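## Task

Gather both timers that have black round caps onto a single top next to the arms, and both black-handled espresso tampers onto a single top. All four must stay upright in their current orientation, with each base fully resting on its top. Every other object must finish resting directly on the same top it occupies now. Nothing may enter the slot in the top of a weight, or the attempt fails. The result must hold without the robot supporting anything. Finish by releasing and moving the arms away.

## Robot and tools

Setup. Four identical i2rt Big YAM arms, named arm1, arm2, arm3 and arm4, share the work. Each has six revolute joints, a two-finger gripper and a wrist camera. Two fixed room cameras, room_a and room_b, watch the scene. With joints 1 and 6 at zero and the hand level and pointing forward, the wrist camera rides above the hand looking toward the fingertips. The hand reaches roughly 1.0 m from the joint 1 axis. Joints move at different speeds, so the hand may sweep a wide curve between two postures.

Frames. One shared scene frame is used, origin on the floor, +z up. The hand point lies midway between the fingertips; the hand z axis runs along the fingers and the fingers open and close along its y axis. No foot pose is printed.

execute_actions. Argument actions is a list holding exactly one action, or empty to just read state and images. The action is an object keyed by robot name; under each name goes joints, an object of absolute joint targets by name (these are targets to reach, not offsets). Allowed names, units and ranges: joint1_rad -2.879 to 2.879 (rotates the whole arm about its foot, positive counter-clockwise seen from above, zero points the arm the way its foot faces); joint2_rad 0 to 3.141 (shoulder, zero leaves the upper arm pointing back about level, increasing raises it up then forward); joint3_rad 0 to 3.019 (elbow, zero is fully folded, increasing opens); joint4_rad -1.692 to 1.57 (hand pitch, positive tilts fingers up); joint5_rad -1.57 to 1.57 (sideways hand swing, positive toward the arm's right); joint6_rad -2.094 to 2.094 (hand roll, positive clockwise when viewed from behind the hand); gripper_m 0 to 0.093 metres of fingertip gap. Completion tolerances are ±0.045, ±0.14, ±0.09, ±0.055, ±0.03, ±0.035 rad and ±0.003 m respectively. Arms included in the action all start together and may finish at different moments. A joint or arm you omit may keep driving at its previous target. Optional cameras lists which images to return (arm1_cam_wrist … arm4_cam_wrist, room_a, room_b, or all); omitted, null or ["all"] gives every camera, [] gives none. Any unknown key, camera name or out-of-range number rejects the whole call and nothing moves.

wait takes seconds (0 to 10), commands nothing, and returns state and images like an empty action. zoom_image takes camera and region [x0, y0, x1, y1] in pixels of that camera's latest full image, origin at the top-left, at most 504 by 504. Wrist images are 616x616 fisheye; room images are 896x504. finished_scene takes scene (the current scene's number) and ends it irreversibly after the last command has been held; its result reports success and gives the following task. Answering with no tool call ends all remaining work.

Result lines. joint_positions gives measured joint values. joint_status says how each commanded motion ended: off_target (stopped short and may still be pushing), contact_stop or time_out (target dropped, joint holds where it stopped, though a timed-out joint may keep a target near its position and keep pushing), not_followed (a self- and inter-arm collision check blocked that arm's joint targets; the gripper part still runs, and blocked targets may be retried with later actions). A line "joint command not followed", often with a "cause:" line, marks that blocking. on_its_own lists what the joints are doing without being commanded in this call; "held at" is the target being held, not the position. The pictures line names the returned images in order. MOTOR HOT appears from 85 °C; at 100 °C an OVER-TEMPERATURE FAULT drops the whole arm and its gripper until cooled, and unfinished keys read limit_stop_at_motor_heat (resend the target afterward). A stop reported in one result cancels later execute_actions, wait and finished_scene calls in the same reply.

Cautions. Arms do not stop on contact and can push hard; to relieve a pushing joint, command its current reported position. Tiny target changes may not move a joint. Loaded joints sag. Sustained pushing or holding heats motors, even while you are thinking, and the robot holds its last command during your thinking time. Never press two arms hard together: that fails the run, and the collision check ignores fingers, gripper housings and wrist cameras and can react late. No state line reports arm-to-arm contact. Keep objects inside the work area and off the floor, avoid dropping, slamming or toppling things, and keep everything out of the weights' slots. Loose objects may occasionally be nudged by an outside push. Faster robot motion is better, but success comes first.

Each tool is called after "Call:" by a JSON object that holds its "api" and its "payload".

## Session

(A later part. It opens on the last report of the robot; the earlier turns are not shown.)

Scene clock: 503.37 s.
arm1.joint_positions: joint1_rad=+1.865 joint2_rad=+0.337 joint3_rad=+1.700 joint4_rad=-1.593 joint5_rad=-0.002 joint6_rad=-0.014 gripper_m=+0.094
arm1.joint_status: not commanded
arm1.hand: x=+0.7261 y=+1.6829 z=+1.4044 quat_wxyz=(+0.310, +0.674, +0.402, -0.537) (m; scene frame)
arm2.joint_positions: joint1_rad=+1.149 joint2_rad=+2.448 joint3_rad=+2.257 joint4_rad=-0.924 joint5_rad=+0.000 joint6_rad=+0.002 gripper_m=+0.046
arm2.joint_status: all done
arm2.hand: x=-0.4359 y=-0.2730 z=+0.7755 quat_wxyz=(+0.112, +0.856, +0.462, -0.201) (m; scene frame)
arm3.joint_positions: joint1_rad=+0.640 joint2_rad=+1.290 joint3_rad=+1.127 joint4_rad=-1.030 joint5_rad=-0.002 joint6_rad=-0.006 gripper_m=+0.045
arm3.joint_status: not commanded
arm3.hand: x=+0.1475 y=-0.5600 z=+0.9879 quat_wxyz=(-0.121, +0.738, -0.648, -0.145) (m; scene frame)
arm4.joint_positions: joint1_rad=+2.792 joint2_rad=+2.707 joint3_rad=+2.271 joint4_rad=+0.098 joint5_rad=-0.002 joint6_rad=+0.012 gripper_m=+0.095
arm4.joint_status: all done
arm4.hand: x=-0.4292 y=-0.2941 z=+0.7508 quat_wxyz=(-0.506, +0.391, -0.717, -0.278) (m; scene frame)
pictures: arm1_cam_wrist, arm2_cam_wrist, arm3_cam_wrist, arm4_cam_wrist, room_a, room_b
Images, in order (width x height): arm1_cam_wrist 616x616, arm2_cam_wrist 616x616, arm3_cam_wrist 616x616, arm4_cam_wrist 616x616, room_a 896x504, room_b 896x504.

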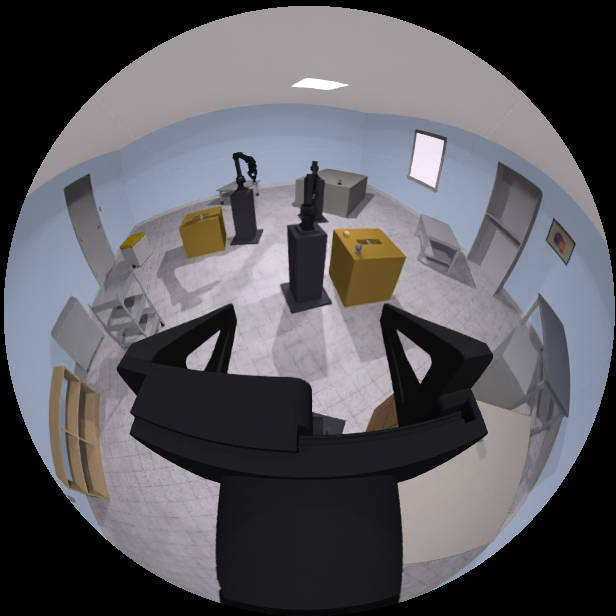

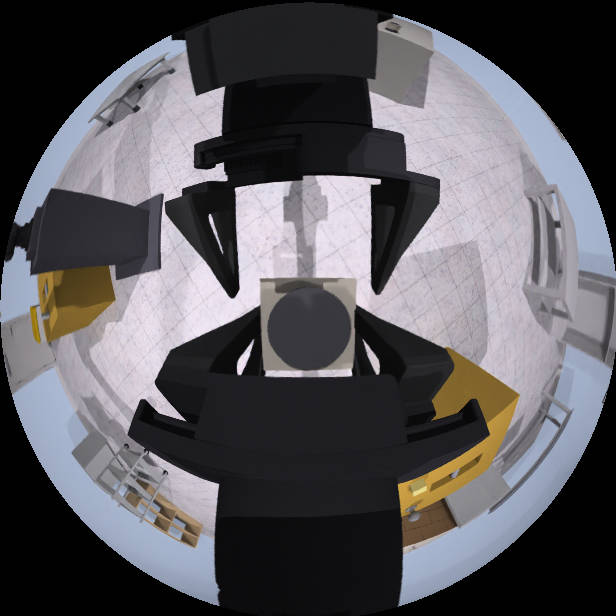

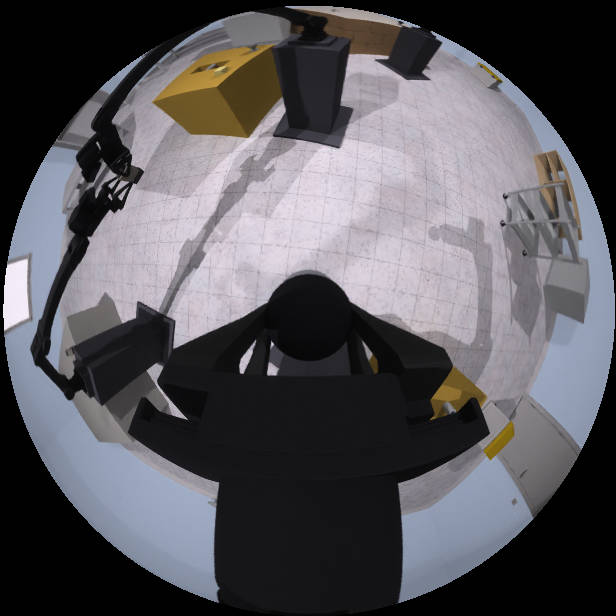

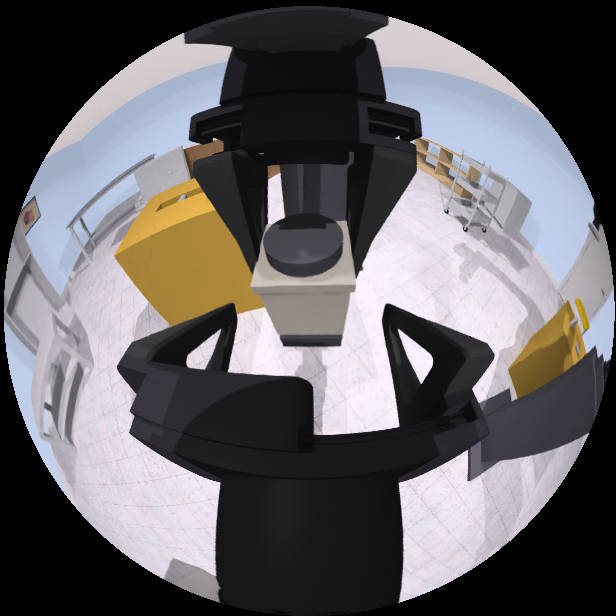

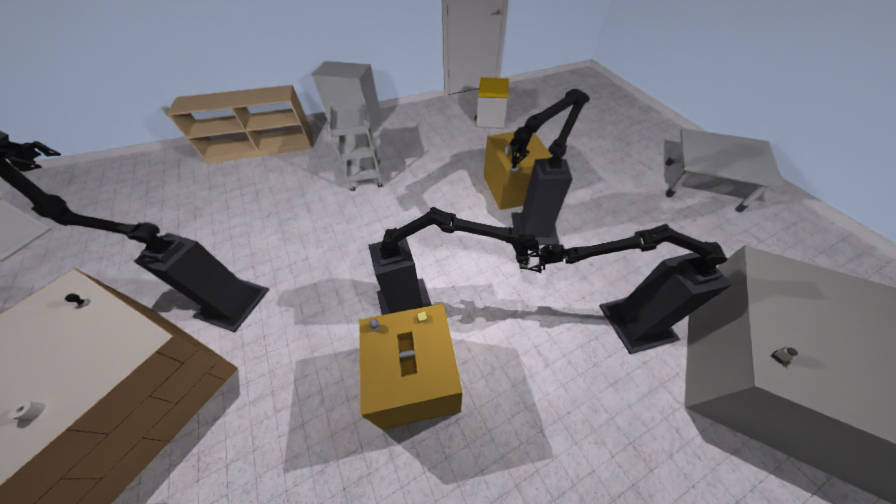

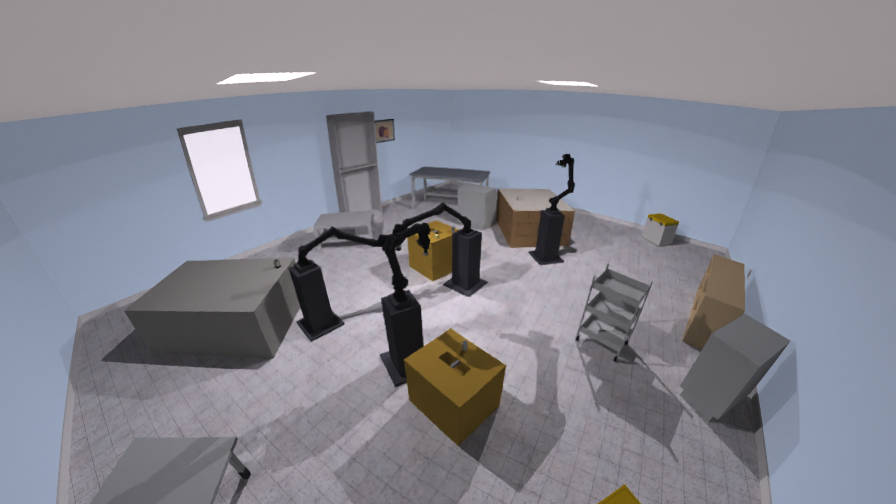

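Call:
{"api": "execute_actions", "payload": {"actions": [{"arm2": {"joints": {"joint2_rad": 2.49, "joint3_rad": 2.392}}}], "cameras": ["arm2_cam_wrist", "arm4_cam_wrist", "arm3_cam_wrist", "room_a"]}}

Scene clock: 550.33 s.
arm1.joint_positions: joint1_rad=+1.865 joint2_rad=+0.337 joint3_rad=+1.700 joint4_rad=-1.593 joint5_rad=-0.002 joint6_rad=-0.014 gripper_m=+0.094
arm1.joint_status: not commanded
arm1.hand: x=+0.7261 y=+1.6829 z=+1.4044 quat_wxyz=(+0.310, +0.674, +0.402, -0.537) (m; scene frame)
arm2.joint_positions: joint1_rad=+1.149 joint2_rad=+2.472 joint3_rad=+2.334 joint4_rad=-0.925 joint5_rad=+0.000 joint6_rad=+0.002 gripper_m=+0.046
arm2.joint_status: all done
arm2.hand: x=-0.4462 y=-0.2887 z=+0.7925 quat_wxyz=(+0.124, +0.851, +0.459, -0.222) (m; scene frame)
arm3.joint_positions: joint1_rad=+0.640 joint2_rad=+1.290 joint3_rad=+1.127 joint4_rad=-1.030 joint5_rad=-0.002 joint6_rad=-0.006 gripper_m=+0.045
arm3.joint_status: not commanded
arm3.hand: x=+0.1475 y=-0.5600 z=+0.9879 quat_wxyz=(-0.121, +0.738, -0.648, -0.145) (m; scene frame)
arm4.joint_positions: joint1_rad=+2.792 joint2_rad=+2.707 joint3_rad=+2.271 joint4_rad=+0.098 joint5_rad=-0.002 joint6_rad=+0.012 gripper_m=+0.095
arm4.joint_status: not commanded
arm4.hand: x=-0.4292 y=-0.2941 z=+0.7508 quat_wxyz=(-0.506, +0.391, -0.717, -0.278) (m; scene frame)
pictures: arm2_cam_wrist, arm3_cam_wrist, arm4_cam_wrist, room_a
Images, in order (width x height): arm2_cam_wrist 616x616, arm3_cam_wrist 616x616, arm4_cam_wrist 616x616, room_a 896x504.

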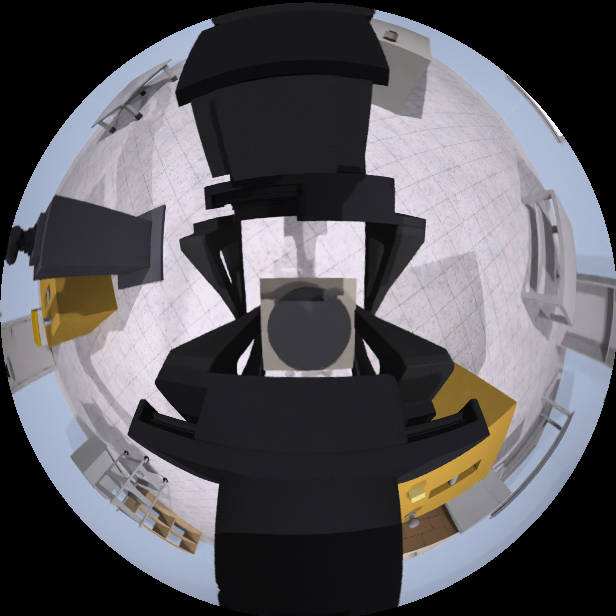

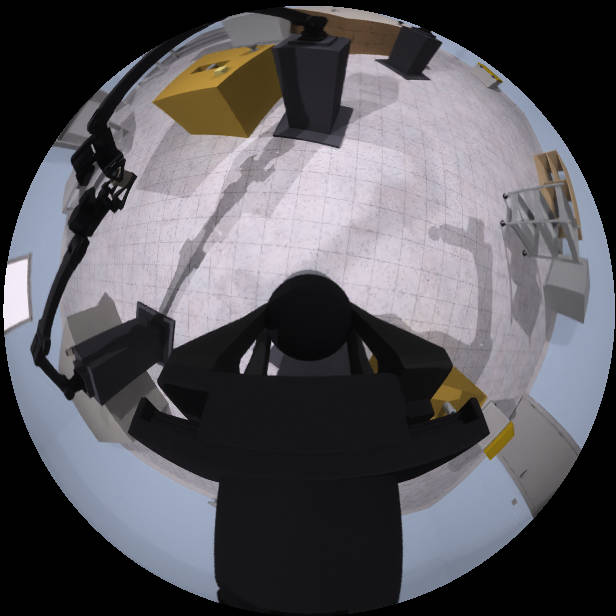

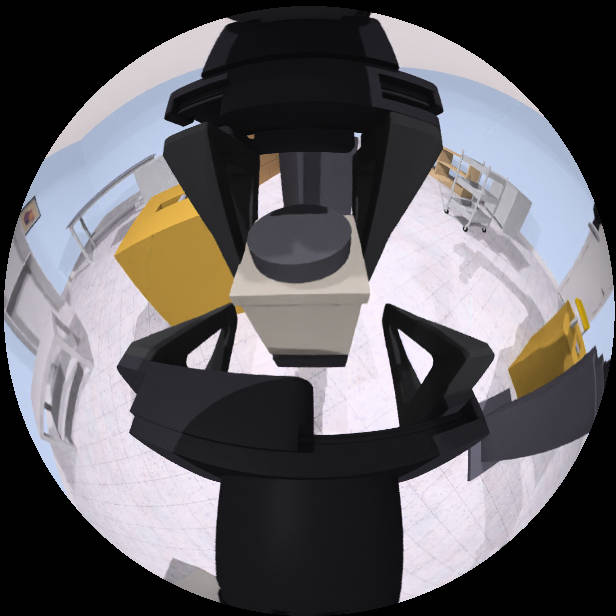

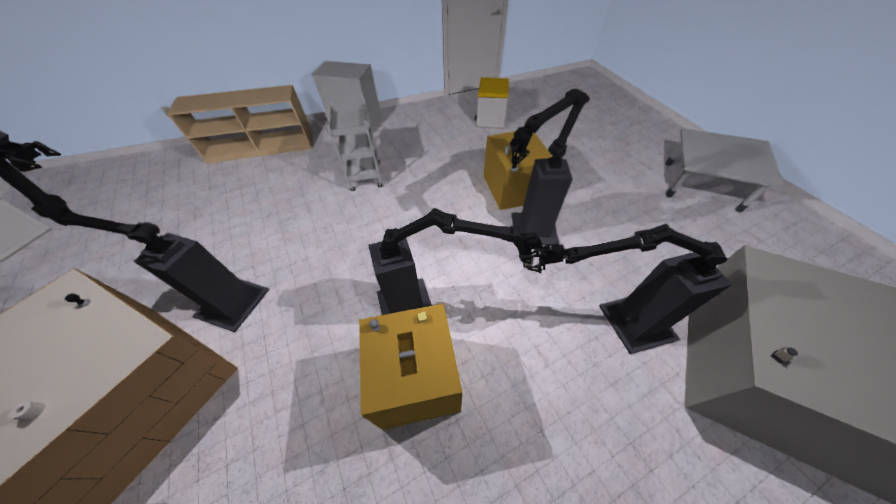

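Call:
{"api": "zoom_image", "payload": {"camera": "arm3_cam_wrist", "region": [60, 130, 160, 230]}}

Call:
{"api": "zoom_image", "payload": {"camera": "room_a", "region": [500, 220, 580, 290]}}

Region (60, 130, 160, 230) of arm3_cam_wrist's 616x616 image, scaled by 5.040, with more detail than that image has.

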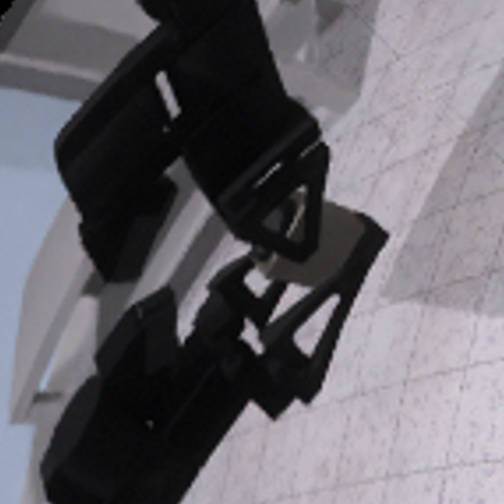

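Region (500, 220, 580, 290) of room_a's 896x504 image, scaled by 6.300, with more detail than that image has; it fills the top 441 rows of this view, and the rest is white.

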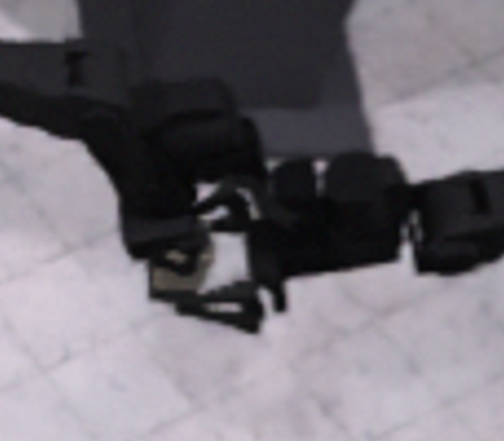

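Call:
{"api": "execute_actions", "payload": {"actions": [{"arm4": {"joints": {"joint4_rad": 0.158, "gripper_m": 0.036}}}], "cameras": ["arm2_cam_wrist", "arm4_cam_wrist", "arm3_cam_wrist"]}}

Scene clock: 577.17 s.
arm1.joint_positions: joint1_rad=+1.865 joint2_rad=+0.337 joint3_rad=+1.700 joint4_rad=-1.593 joint5_rad=-0.002 joint6_rad=-0.014 gripper_m=+0.094
arm1.joint_status: not commanded
arm1.hand: x=+0.7261 y=+1.6829 z=+1.4044 quat_wxyz=(+0.310, +0.674, +0.402, -0.537) (m; scene frame)
arm2.joint_positions: joint1_rad=+1.150 joint2_rad=+2.472 joint3_rad=+2.334 joint4_rad=-0.926 joint5_rad=+0.002 joint6_rad=-0.006 gripper_m=+0.046
arm2.joint_status: not commanded
arm2.hand: x=-0.4455 y=-0.2889 z=+0.7924 quat_wxyz=(+0.122, +0.849, +0.463, -0.223) (m; scene frame)
arm3.joint_positions: joint1_rad=+0.640 joint2_rad=+1.290 joint3_rad=+1.127 joint4_rad=-1.030 joint5_rad=-0.002 joint6_rad=-0.006 gripper_m=+0.045
arm3.joint_status: not commanded
arm3.hand: x=+0.1475 y=-0.5600 z=+0.9879 quat_wxyz=(-0.121, +0.738, -0.648, -0.145) (m; scene frame)
arm4.joint_positions: joint1_rad=+2.793 joint2_rad=+2.710 joint3_rad=+2.271 joint4_rad=+0.123 joint5_rad=+0.000 joint6_rad=+0.004 gripper_m=+0.045
arm4.joint_status: gripper_m off_target (ended at +0.045, target +0.036); the others done
arm4.hand: x=-0.4287 y=-0.2926 z=+0.7537 quat_wxyz=(-0.515, +0.390, -0.710, -0.279) (m; scene frame)
pictures: arm2_cam_wrist, arm3_cam_wrist, arm4_cam_wrist
Images, in order (width x height): arm2_cam_wrist 616x616, arm3_cam_wrist 616x616, arm4_cam_wrist 616x616.

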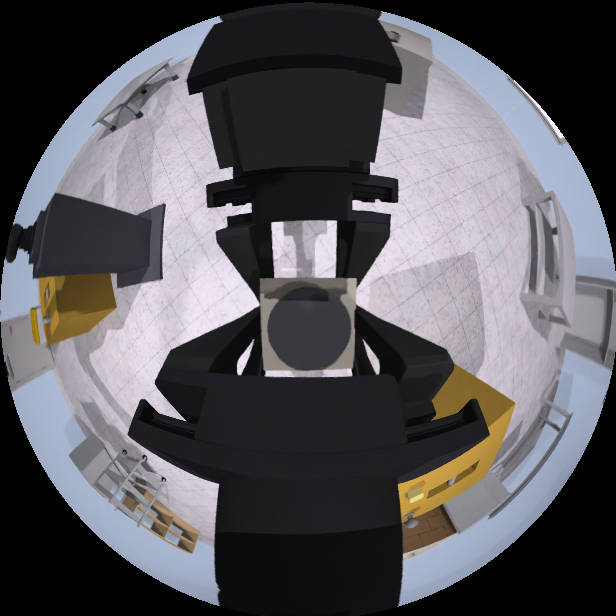

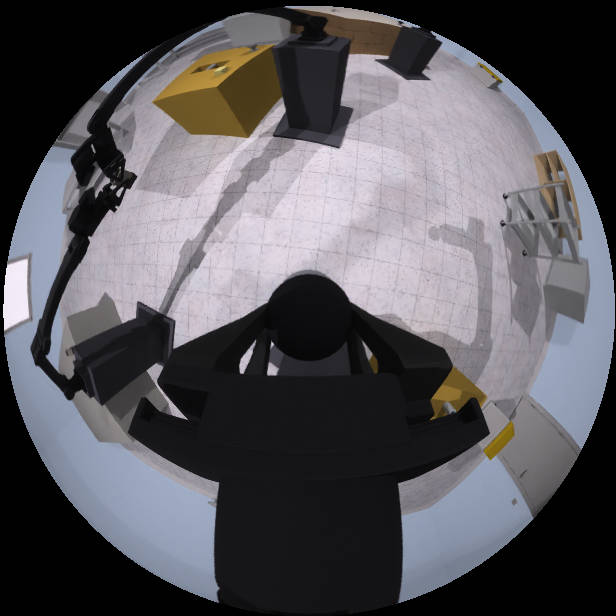

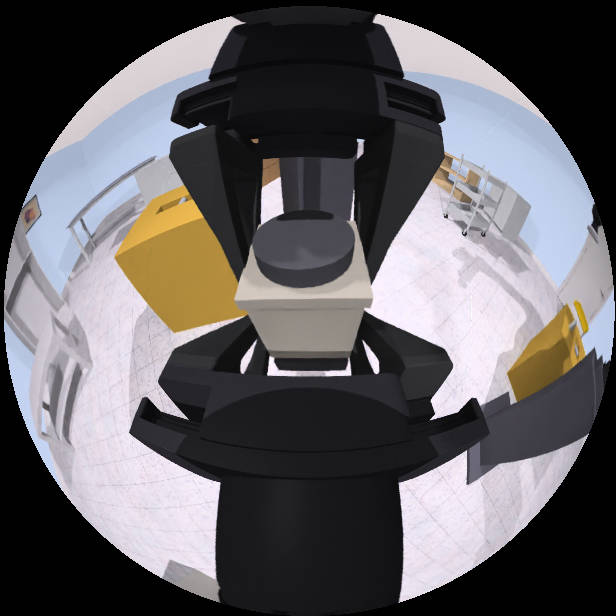

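Call:
{"api": "zoom_image", "payload": {"camera": "arm3_cam_wrist", "region": [70, 140, 150, 220]}}

Region (70, 140, 150, 220) of arm3_cam_wrist's 616x616 image, scaled by 6.300, with more detail than that image has.

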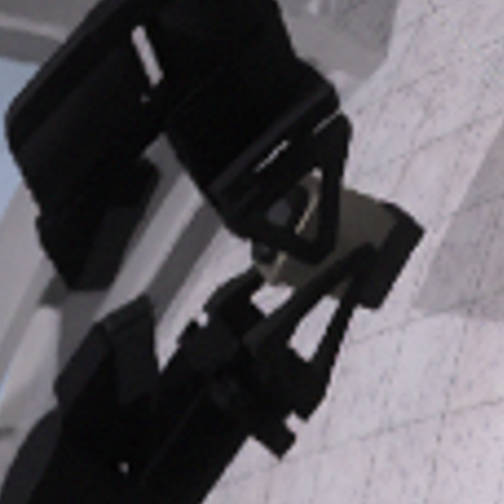

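Call:
{"api": "execute_actions", "payload": {"actions": [{"arm2": {"joints": {"gripper_m": 0.08}}}], "cameras": ["arm2_cam_wrist", "arm4_cam_wrist"]}}

Scene clock: 589.57 s.
arm1.joint_positions: joint1_rad=+1.865 joint2_rad=+0.337 joint3_rad=+1.700 joint4_rad=-1.593 joint5_rad=-0.002 joint6_rad=-0.014 gripper_m=+0.094
arm1.joint_status: not commanded
arm1.hand: x=+0.7261 y=+1.6829 z=+1.4044 quat_wxyz=(+0.310, +0.674, +0.402, -0.537) (m; scene frame)
arm2.joint_positions: joint1_rad=+1.150 joint2_rad=+2.472 joint3_rad=+2.339 joint4_rad=-0.926 joint5_rad=+0.001 joint6_rad=-0.006 gripper_m=+0.080
arm2.joint_status: all done
arm2.hand: x=-0.4462 y=-0.2900 z=+0.7949 quat_wxyz=(+0.123, +0.849, +0.463, -0.225) (m; scene frame)
arm3.joint_positions: joint1_rad=+0.640 joint2_rad=+1.290 joint3_rad=+1.127 joint4_rad=-1.030 joint5_rad=-0.002 joint6_rad=-0.006 gripper_m=+0.045
arm3.joint_status: not commanded
arm3.hand: x=+0.1475 y=-0.5600 z=+0.9879 quat_wxyz=(-0.121, +0.738, -0.648, -0.145) (m; scene frame)
arm4.joint_positions: joint1_rad=+2.793 joint2_rad=+2.716 joint3_rad=+2.271 joint4_rad=+0.123 joint5_rad=+0.000 joint6_rad=+0.004 gripper_m=+0.045
arm4.joint_status: not commanded
arm4.hand: x=-0.4291 y=-0.2934 z=+0.7479 quat_wxyz=(-0.513, +0.391, -0.712, -0.278) (m; scene frame)
pictures: arm2_cam_wrist, arm4_cam_wrist
Images, in order (width x height): arm2_cam_wrist 616x616, arm4_cam_wrist 616x616.

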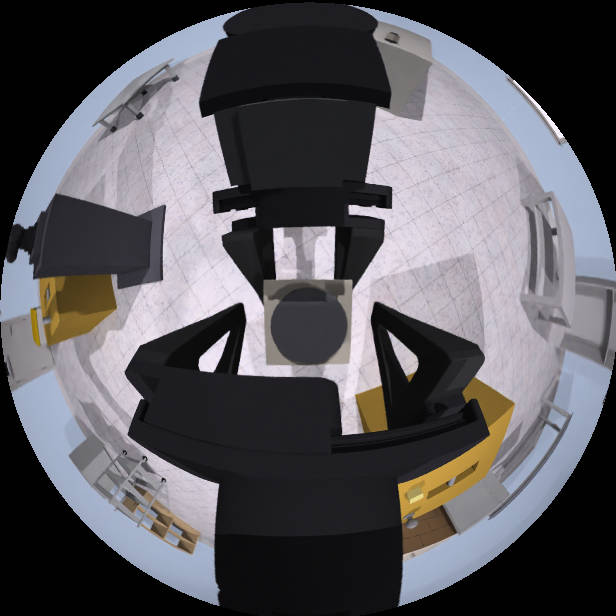

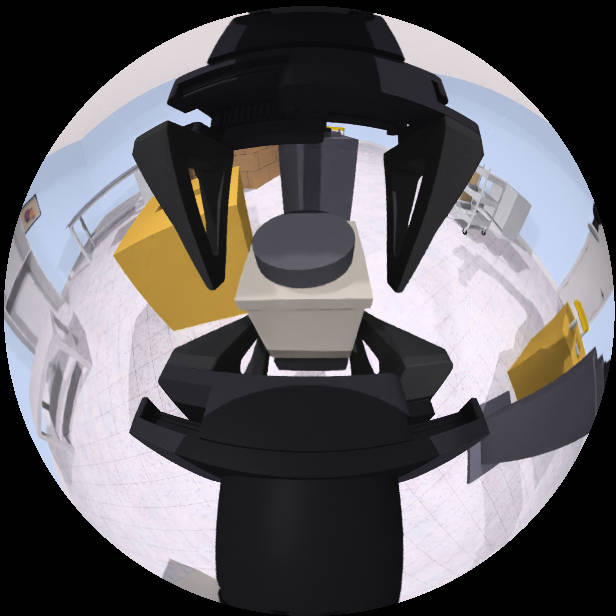

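Call:
{"api": "execute_actions", "payload": {"actions": [{"arm2": {"joints": {"joint2_rad": 1.99, "joint3_rad": 1.95}}, "arm4": {"joints": {"joint3_rad": 1.9, "joint4_rad": 0.45}}}], "cameras": ["arm4_cam_wrist", "room_a"]}}

Scene clock: 646.63 s.
arm1.joint_positions: joint1_rad=+1.865 joint2_rad=+0.337 joint3_rad=+1.700 joint4_rad=-1.593 joint5_rad=-0.002 joint6_rad=-0.014 gripper_m=+0.094
arm1.joint_status: not commanded
arm1.hand: x=+0.7261 y=+1.6829 z=+1.4044 quat_wxyz=(+0.310, +0.674, +0.402, -0.537) (m; scene frame)
arm2.joint_positions: joint1_rad=+1.150 joint2_rad=+1.982 joint3_rad=+1.949 joint4_rad=-0.926 joint5_rad=+0.001 joint6_rad=-0.006 gripper_m=+0.080
arm2.joint_status: all done
arm2.hand: x=-0.3911 y=-0.2032 z=+0.9841 quat_wxyz=(+0.146, +0.836, +0.456, -0.267) (m; scene frame)
arm3.joint_positions: joint1_rad=+0.640 joint2_rad=+1.290 joint3_rad=+1.127 joint4_rad=-1.030 joint5_rad=-0.002 joint6_rad=-0.006 gripper_m=+0.045
arm3.joint_status: not commanded
arm3.hand: x=+0.1475 y=-0.5600 z=+0.9879 quat_wxyz=(-0.121, +0.738, -0.648, -0.145) (m; scene frame)
arm4.joint_positions: joint1_rad=+2.793 joint2_rad=+2.743 joint3_rad=+1.877 joint4_rad=+0.415 joint5_rad=+0.000 joint6_rad=+0.004 gripper_m=+0.045
arm4.joint_status: all done
arm4.hand: x=-0.4856 y=-0.3847 z=+0.5824 quat_wxyz=(-0.466, +0.408, -0.743, -0.252) (m; scene frame)
pictures: arm4_cam_wrist, room_a
Images, in order (width x height): arm4_cam_wrist 616x616, room_a 896x504.

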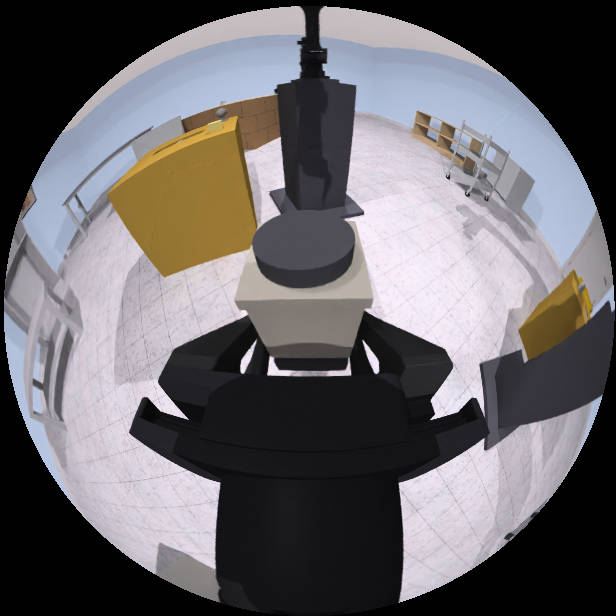

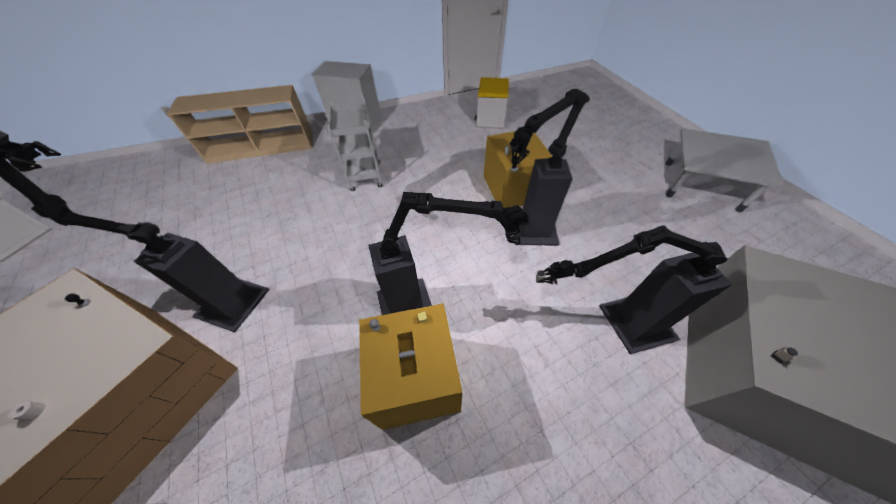

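Call:
{"api": "execute_actions", "payload": {"actions": [{"arm4": {"joints": {"joint1_rad": -0.8, "joint2_rad": 2.42, "joint3_rad": 1.165, "joint4_rad": 1.02}}, "arm2": {"joints": {"joint1_rad": 1.86, "joint2_rad": 1.99, "joint3_rad": 1.14, "joint4_rad": 0.97, "gripper_m": 0.093}}, "arm1": {"joints": {"joint2_rad": 1.67, "joint3_rad": 1.91, "joint4_rad": -1.30}}}]}}

Scene clock: 666.53 s.
arm1.joint_positions: joint1_rad=+1.865 joint2_rad=+1.693 joint3_rad=+1.888 joint4_rad=-1.302 joint5_rad=-0.002 joint6_rad=-0.014 gripper_m=+0.094
arm1.joint_status: all done
arm1.hand: x=+0.4247 y=+1.1479 z=+1.1179 quat_wxyz=(+0.115, +0.837, +0.498, -0.198) (m; scene frame)
arm2.joint_positions: joint1_rad=+1.856 joint2_rad=+1.992 joint3_rad=+1.140 joint4_rad=+0.947 joint5_rad=+0.000 joint6_rad=-0.006 gripper_m=+0.093
arm2.joint_status: all done
arm2.hand: x=+0.1176 y=-0.2971 z=+0.9327 quat_wxyz=(+0.557, +0.440, +0.504, -0.492) (m; scene frame)
arm3.joint_positions: joint1_rad=+0.640 joint2_rad=+1.290 joint3_rad=+1.127 joint4_rad=-1.030 joint5_rad=-0.002 joint6_rad=-0.006 gripper_m=+0.045
arm3.joint_status: not commanded
arm3.hand: x=+0.1475 y=-0.5600 z=+0.9879 quat_wxyz=(-0.121, +0.738, -0.648, -0.145) (m; scene frame)
arm4.joint_positions: joint1_rad=-0.804 joint2_rad=+2.445 joint3_rad=+1.163 joint4_rad=+0.985 joint5_rad=+0.002 joint6_rad=+0.004 gripper_m=+0.045
arm4.joint_status: all done
arm4.hand: x=-1.5501 y=-1.4780 z=+0.6500 quat_wxyz=(-0.165, -0.776, -0.213, +0.571) (m; scene frame)
pictures: arm1_cam_wrist, arm2_cam_wrist, arm3_cam_wrist, arm4_cam_wrist, room_a, room_b
Images, in order (width x height): arm1_cam_wrist 616x616, arm2_cam_wrist 616x616, arm3_cam_wrist 616x616, arm4_cam_wrist 616x616, room_a 896x504, room_b 896x504.

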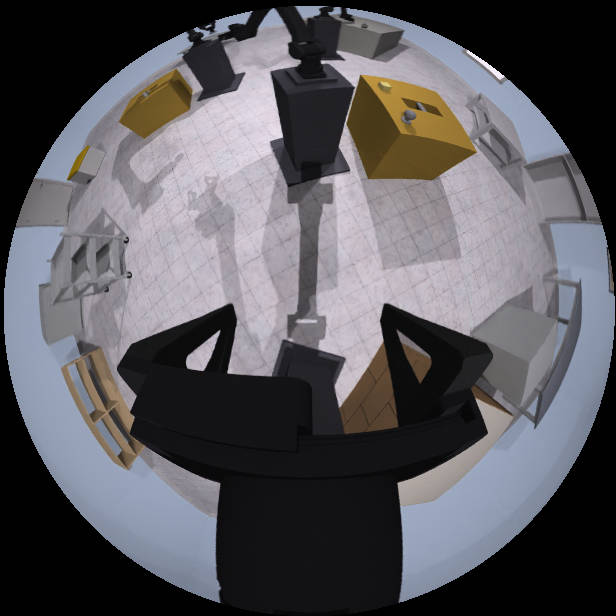

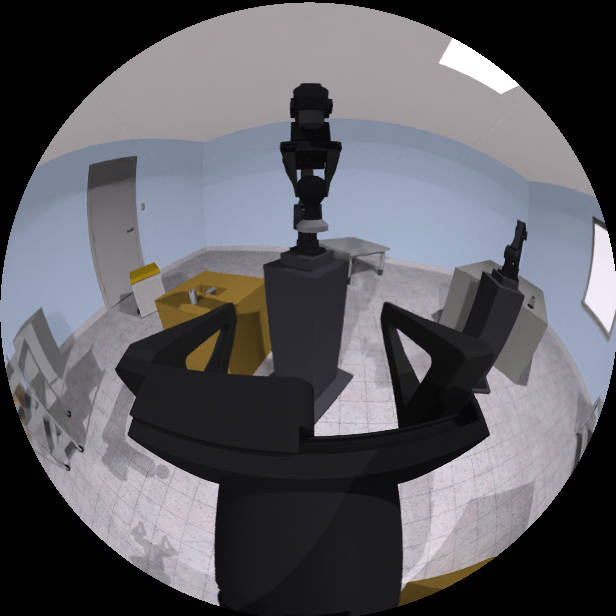

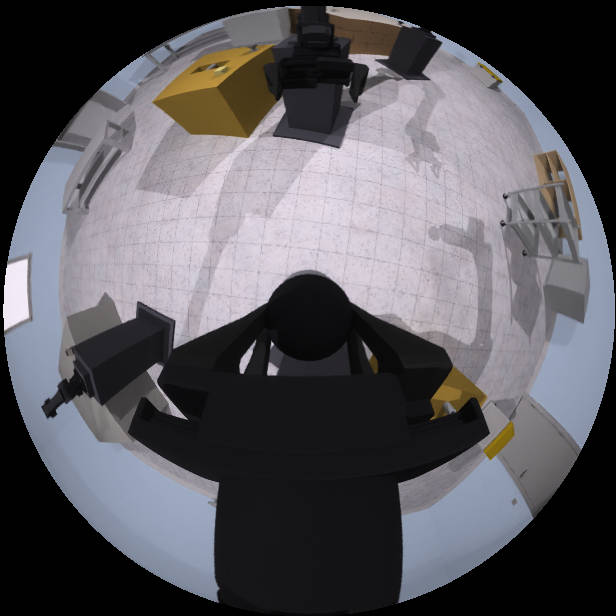

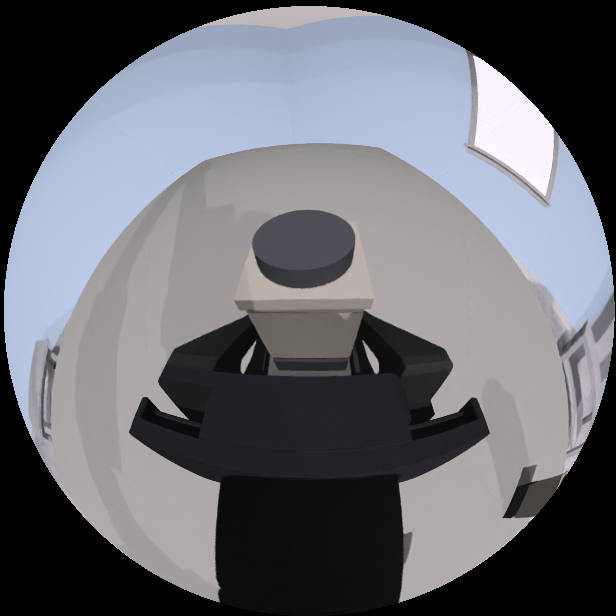

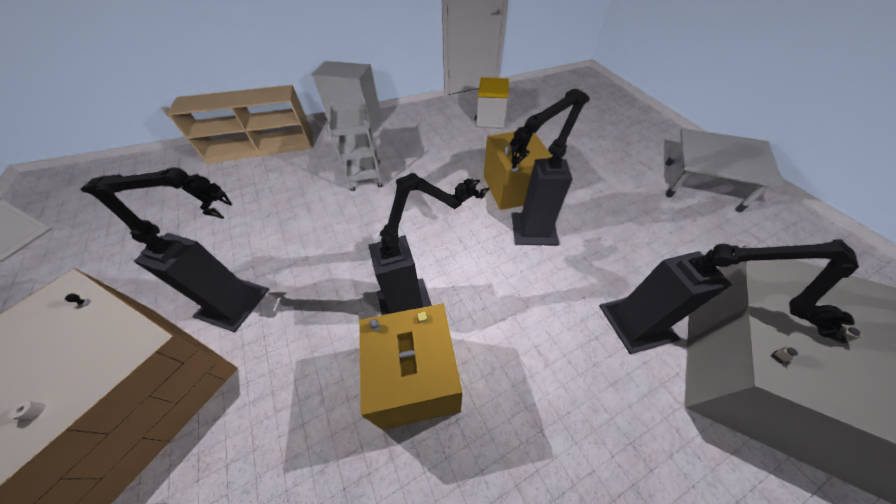

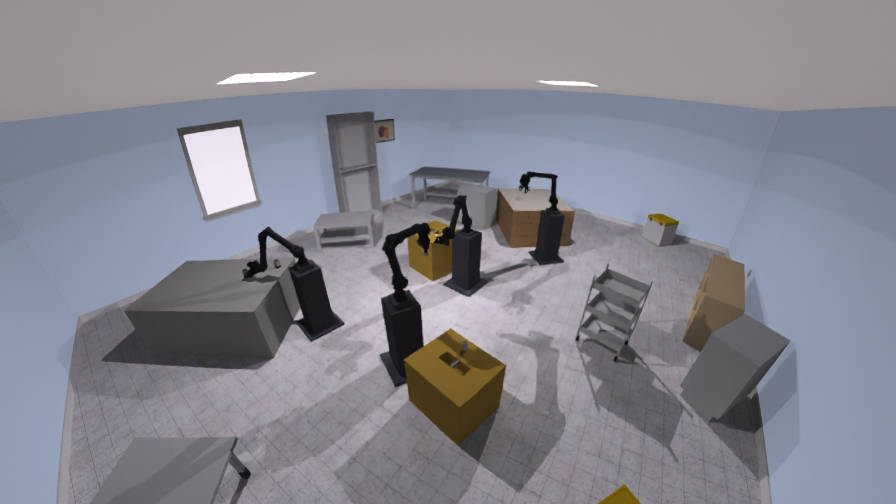

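Call:
{"api": "zoom_image", "payload": {"camera": "room_b", "region": [220, 220, 320, 300]}}

Call:
{"api": "zoom_image", "payload": {"camera": "room_a", "region": [756, 280, 896, 390]}}

Call:
{"api": "zoom_image", "payload": {"camera": "arm4_cam_wrist", "region": [460, 400, 600, 540]}}

Region (220, 220, 320, 300) of room_b's 896x504 image, scaled by 5.040, with more detail than that image has; it fills the top 403 rows of this view, and the rest is white.

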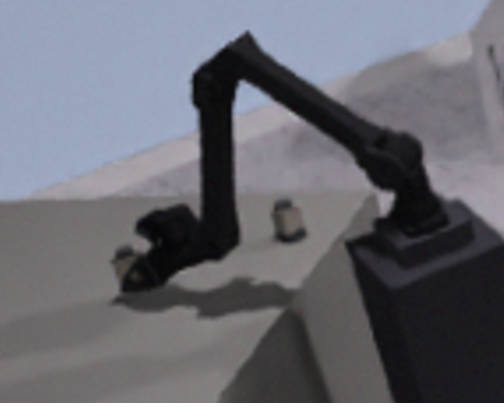

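Region (756, 280, 896, 390) of room_a's 896x504 image, scaled by 3.600, with more detail than that image has; it fills the top 396 rows of this view, and the rest is white.

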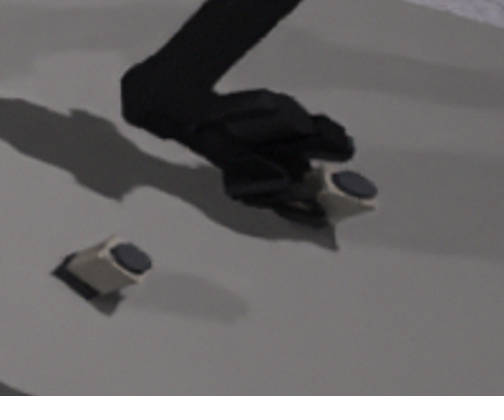

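Region (460, 400, 600, 540) of arm4_cam_wrist's 616x616 image, scaled by 3.600, with more detail than that image has.

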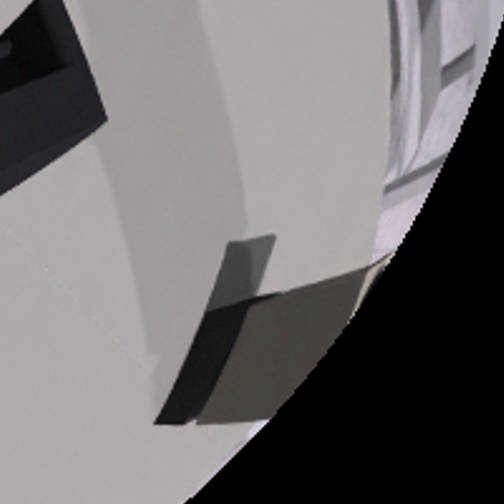

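Call:
{"api": "zoom_image", "payload": {"camera": "room_a", "region": [810, 310, 870, 360]}}

Call:
{"api": "zoom_image", "payload": {"camera": "room_b", "region": [235, 252, 290, 290]}}

Region (810, 310, 870, 360) of room_a's 896x504 image, scaled by 8.400, with more detail than that image has.

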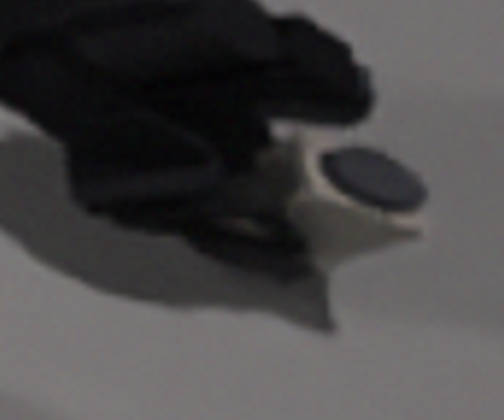

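Region (235, 252, 290, 290) of room_b's 896x504 image, scaled by 9.164, with more detail than that image has; it fills the top 348 rows of this view, and the rest is white.

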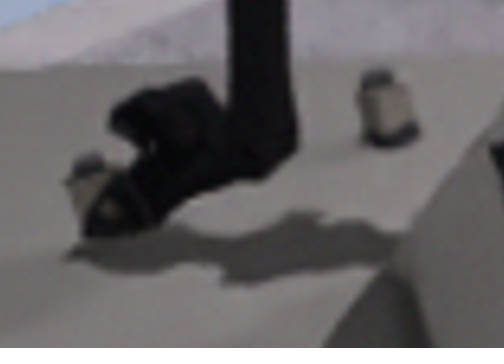

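Call:
{"api": "zoom_image", "payload": {"camera": "arm2_cam_wrist", "region": [260, 130, 370, 250]}}

Region (260, 130, 370, 250) of arm2_cam_wrist's 616x616 image, scaled by 4.200, with more detail than that image has; it fills the left 462 columns of this view, and the rest is white.

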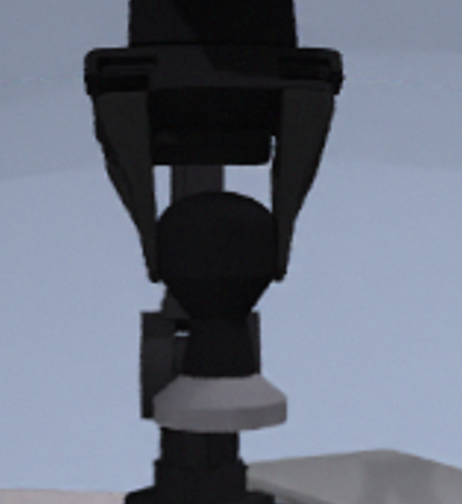

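Call:
{"api": "execute_actions", "payload": {"actions": [{"arm4": {"joints": {"joint2_rad": 2.485, "joint4_rad": 1.04}}, "arm3": {"joints": {"joint1_rad": 0.625, "joint2_rad": 1.855, "joint3_rad": 2.0, "joint4_rad": -1.22}}}], "cameras": ["arm2_cam_wrist", "arm3_cam_wrist", "arm4_cam_wrist", "room_b"]}}

Scene clock: 746.27 s.
arm1.joint_positions: joint1_rad=+1.865 joint2_rad=+1.693 joint3_rad=+1.888 joint4_rad=-1.302 joint5_rad=-0.002 joint6_rad=-0.014 gripper_m=+0.094
arm1.joint_status: not commanded
arm1.hand: x=+0.4247 y=+1.1479 z=+1.1179 quat_wxyz=(+0.115, +0.837, +0.498, -0.198) (m; scene frame)
arm2.joint_positions: joint1_rad=+1.856 joint2_rad=+1.992 joint3_rad=+1.140 joint4_rad=+0.947 joint5_rad=+0.000 joint6_rad=-0.006 gripper_m=+0.093
arm2.joint_status: not commanded
arm2.hand: x=+0.1176 y=-0.2971 z=+0.9327 quat_wxyz=(+0.557, +0.440, +0.504, -0.492) (m; scene frame)
arm3.joint_positions: joint1_rad=+0.635 joint2_rad=+1.882 joint3_rad=+1.929 joint4_rad=-1.220 joint5_rad=-0.002 joint6_rad=-0.006 gripper_m=+0.045
arm3.joint_status: all done
arm3.hand: x=+0.1225 y=-0.3318 z=+1.0276 quat_wxyz=(-0.128, +0.735, -0.649, -0.152) (m; scene frame)
arm4.joint_positions: joint1_rad=-0.803 joint2_rad=+2.498 joint3_rad=+1.162 joint4_rad=+1.012 joint5_rad=+0.002 joint6_rad=+0.004 gripper_m=+0.045
arm4.joint_status: all done
arm4.hand: x=-1.5393 y=-1.4720 z=+0.6205 quat_wxyz=(-0.162, -0.783, -0.215, +0.560) (m; scene frame)
pictures: arm2_cam_wrist, arm3_cam_wrist, arm4_cam_wrist, room_b
Images, in order (width x height): arm2_cam_wrist 616x616, arm3_cam_wrist 616x616, arm4_cam_wrist 616x616, room_b 896x504.

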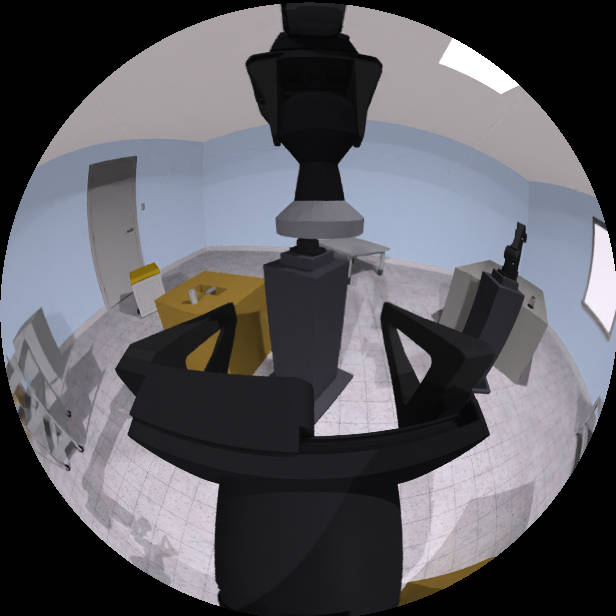

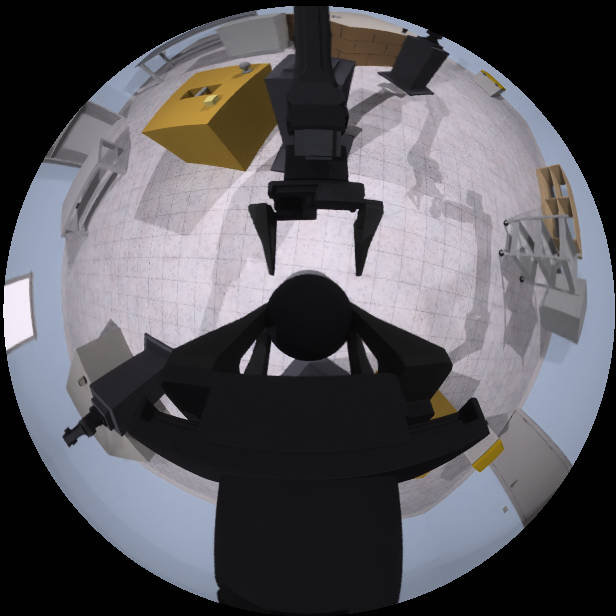

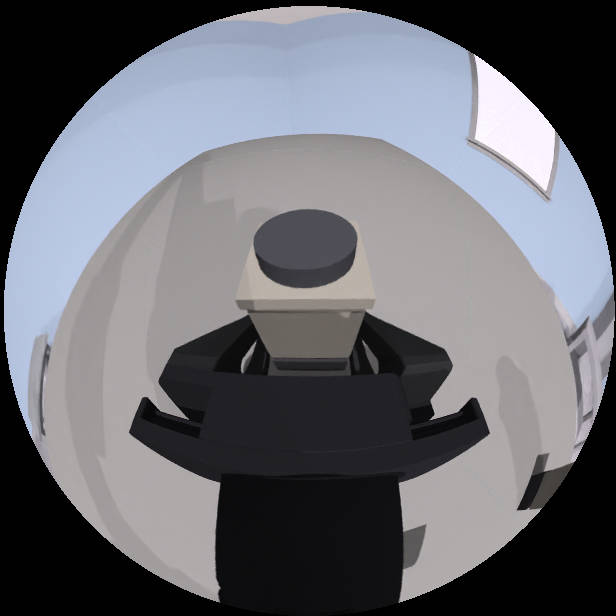

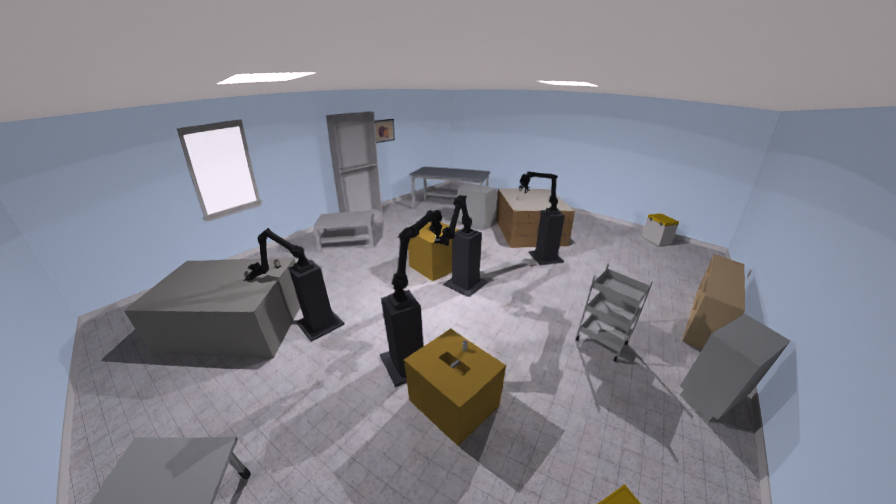

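Call:
{"api": "zoom_image", "payload": {"camera": "room_b", "region": [235, 252, 290, 290]}}

Region (235, 252, 290, 290) of room_b's 896x504 image, scaled by 9.164, with more detail than that image has; it fills the top 348 rows of this view, and the rest is white.

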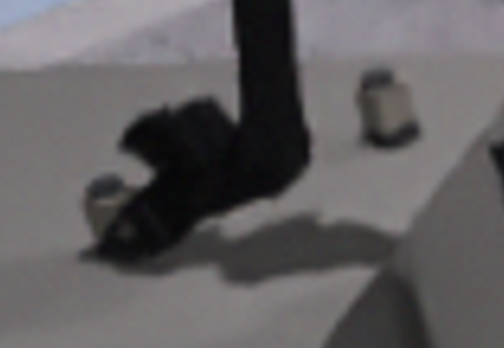

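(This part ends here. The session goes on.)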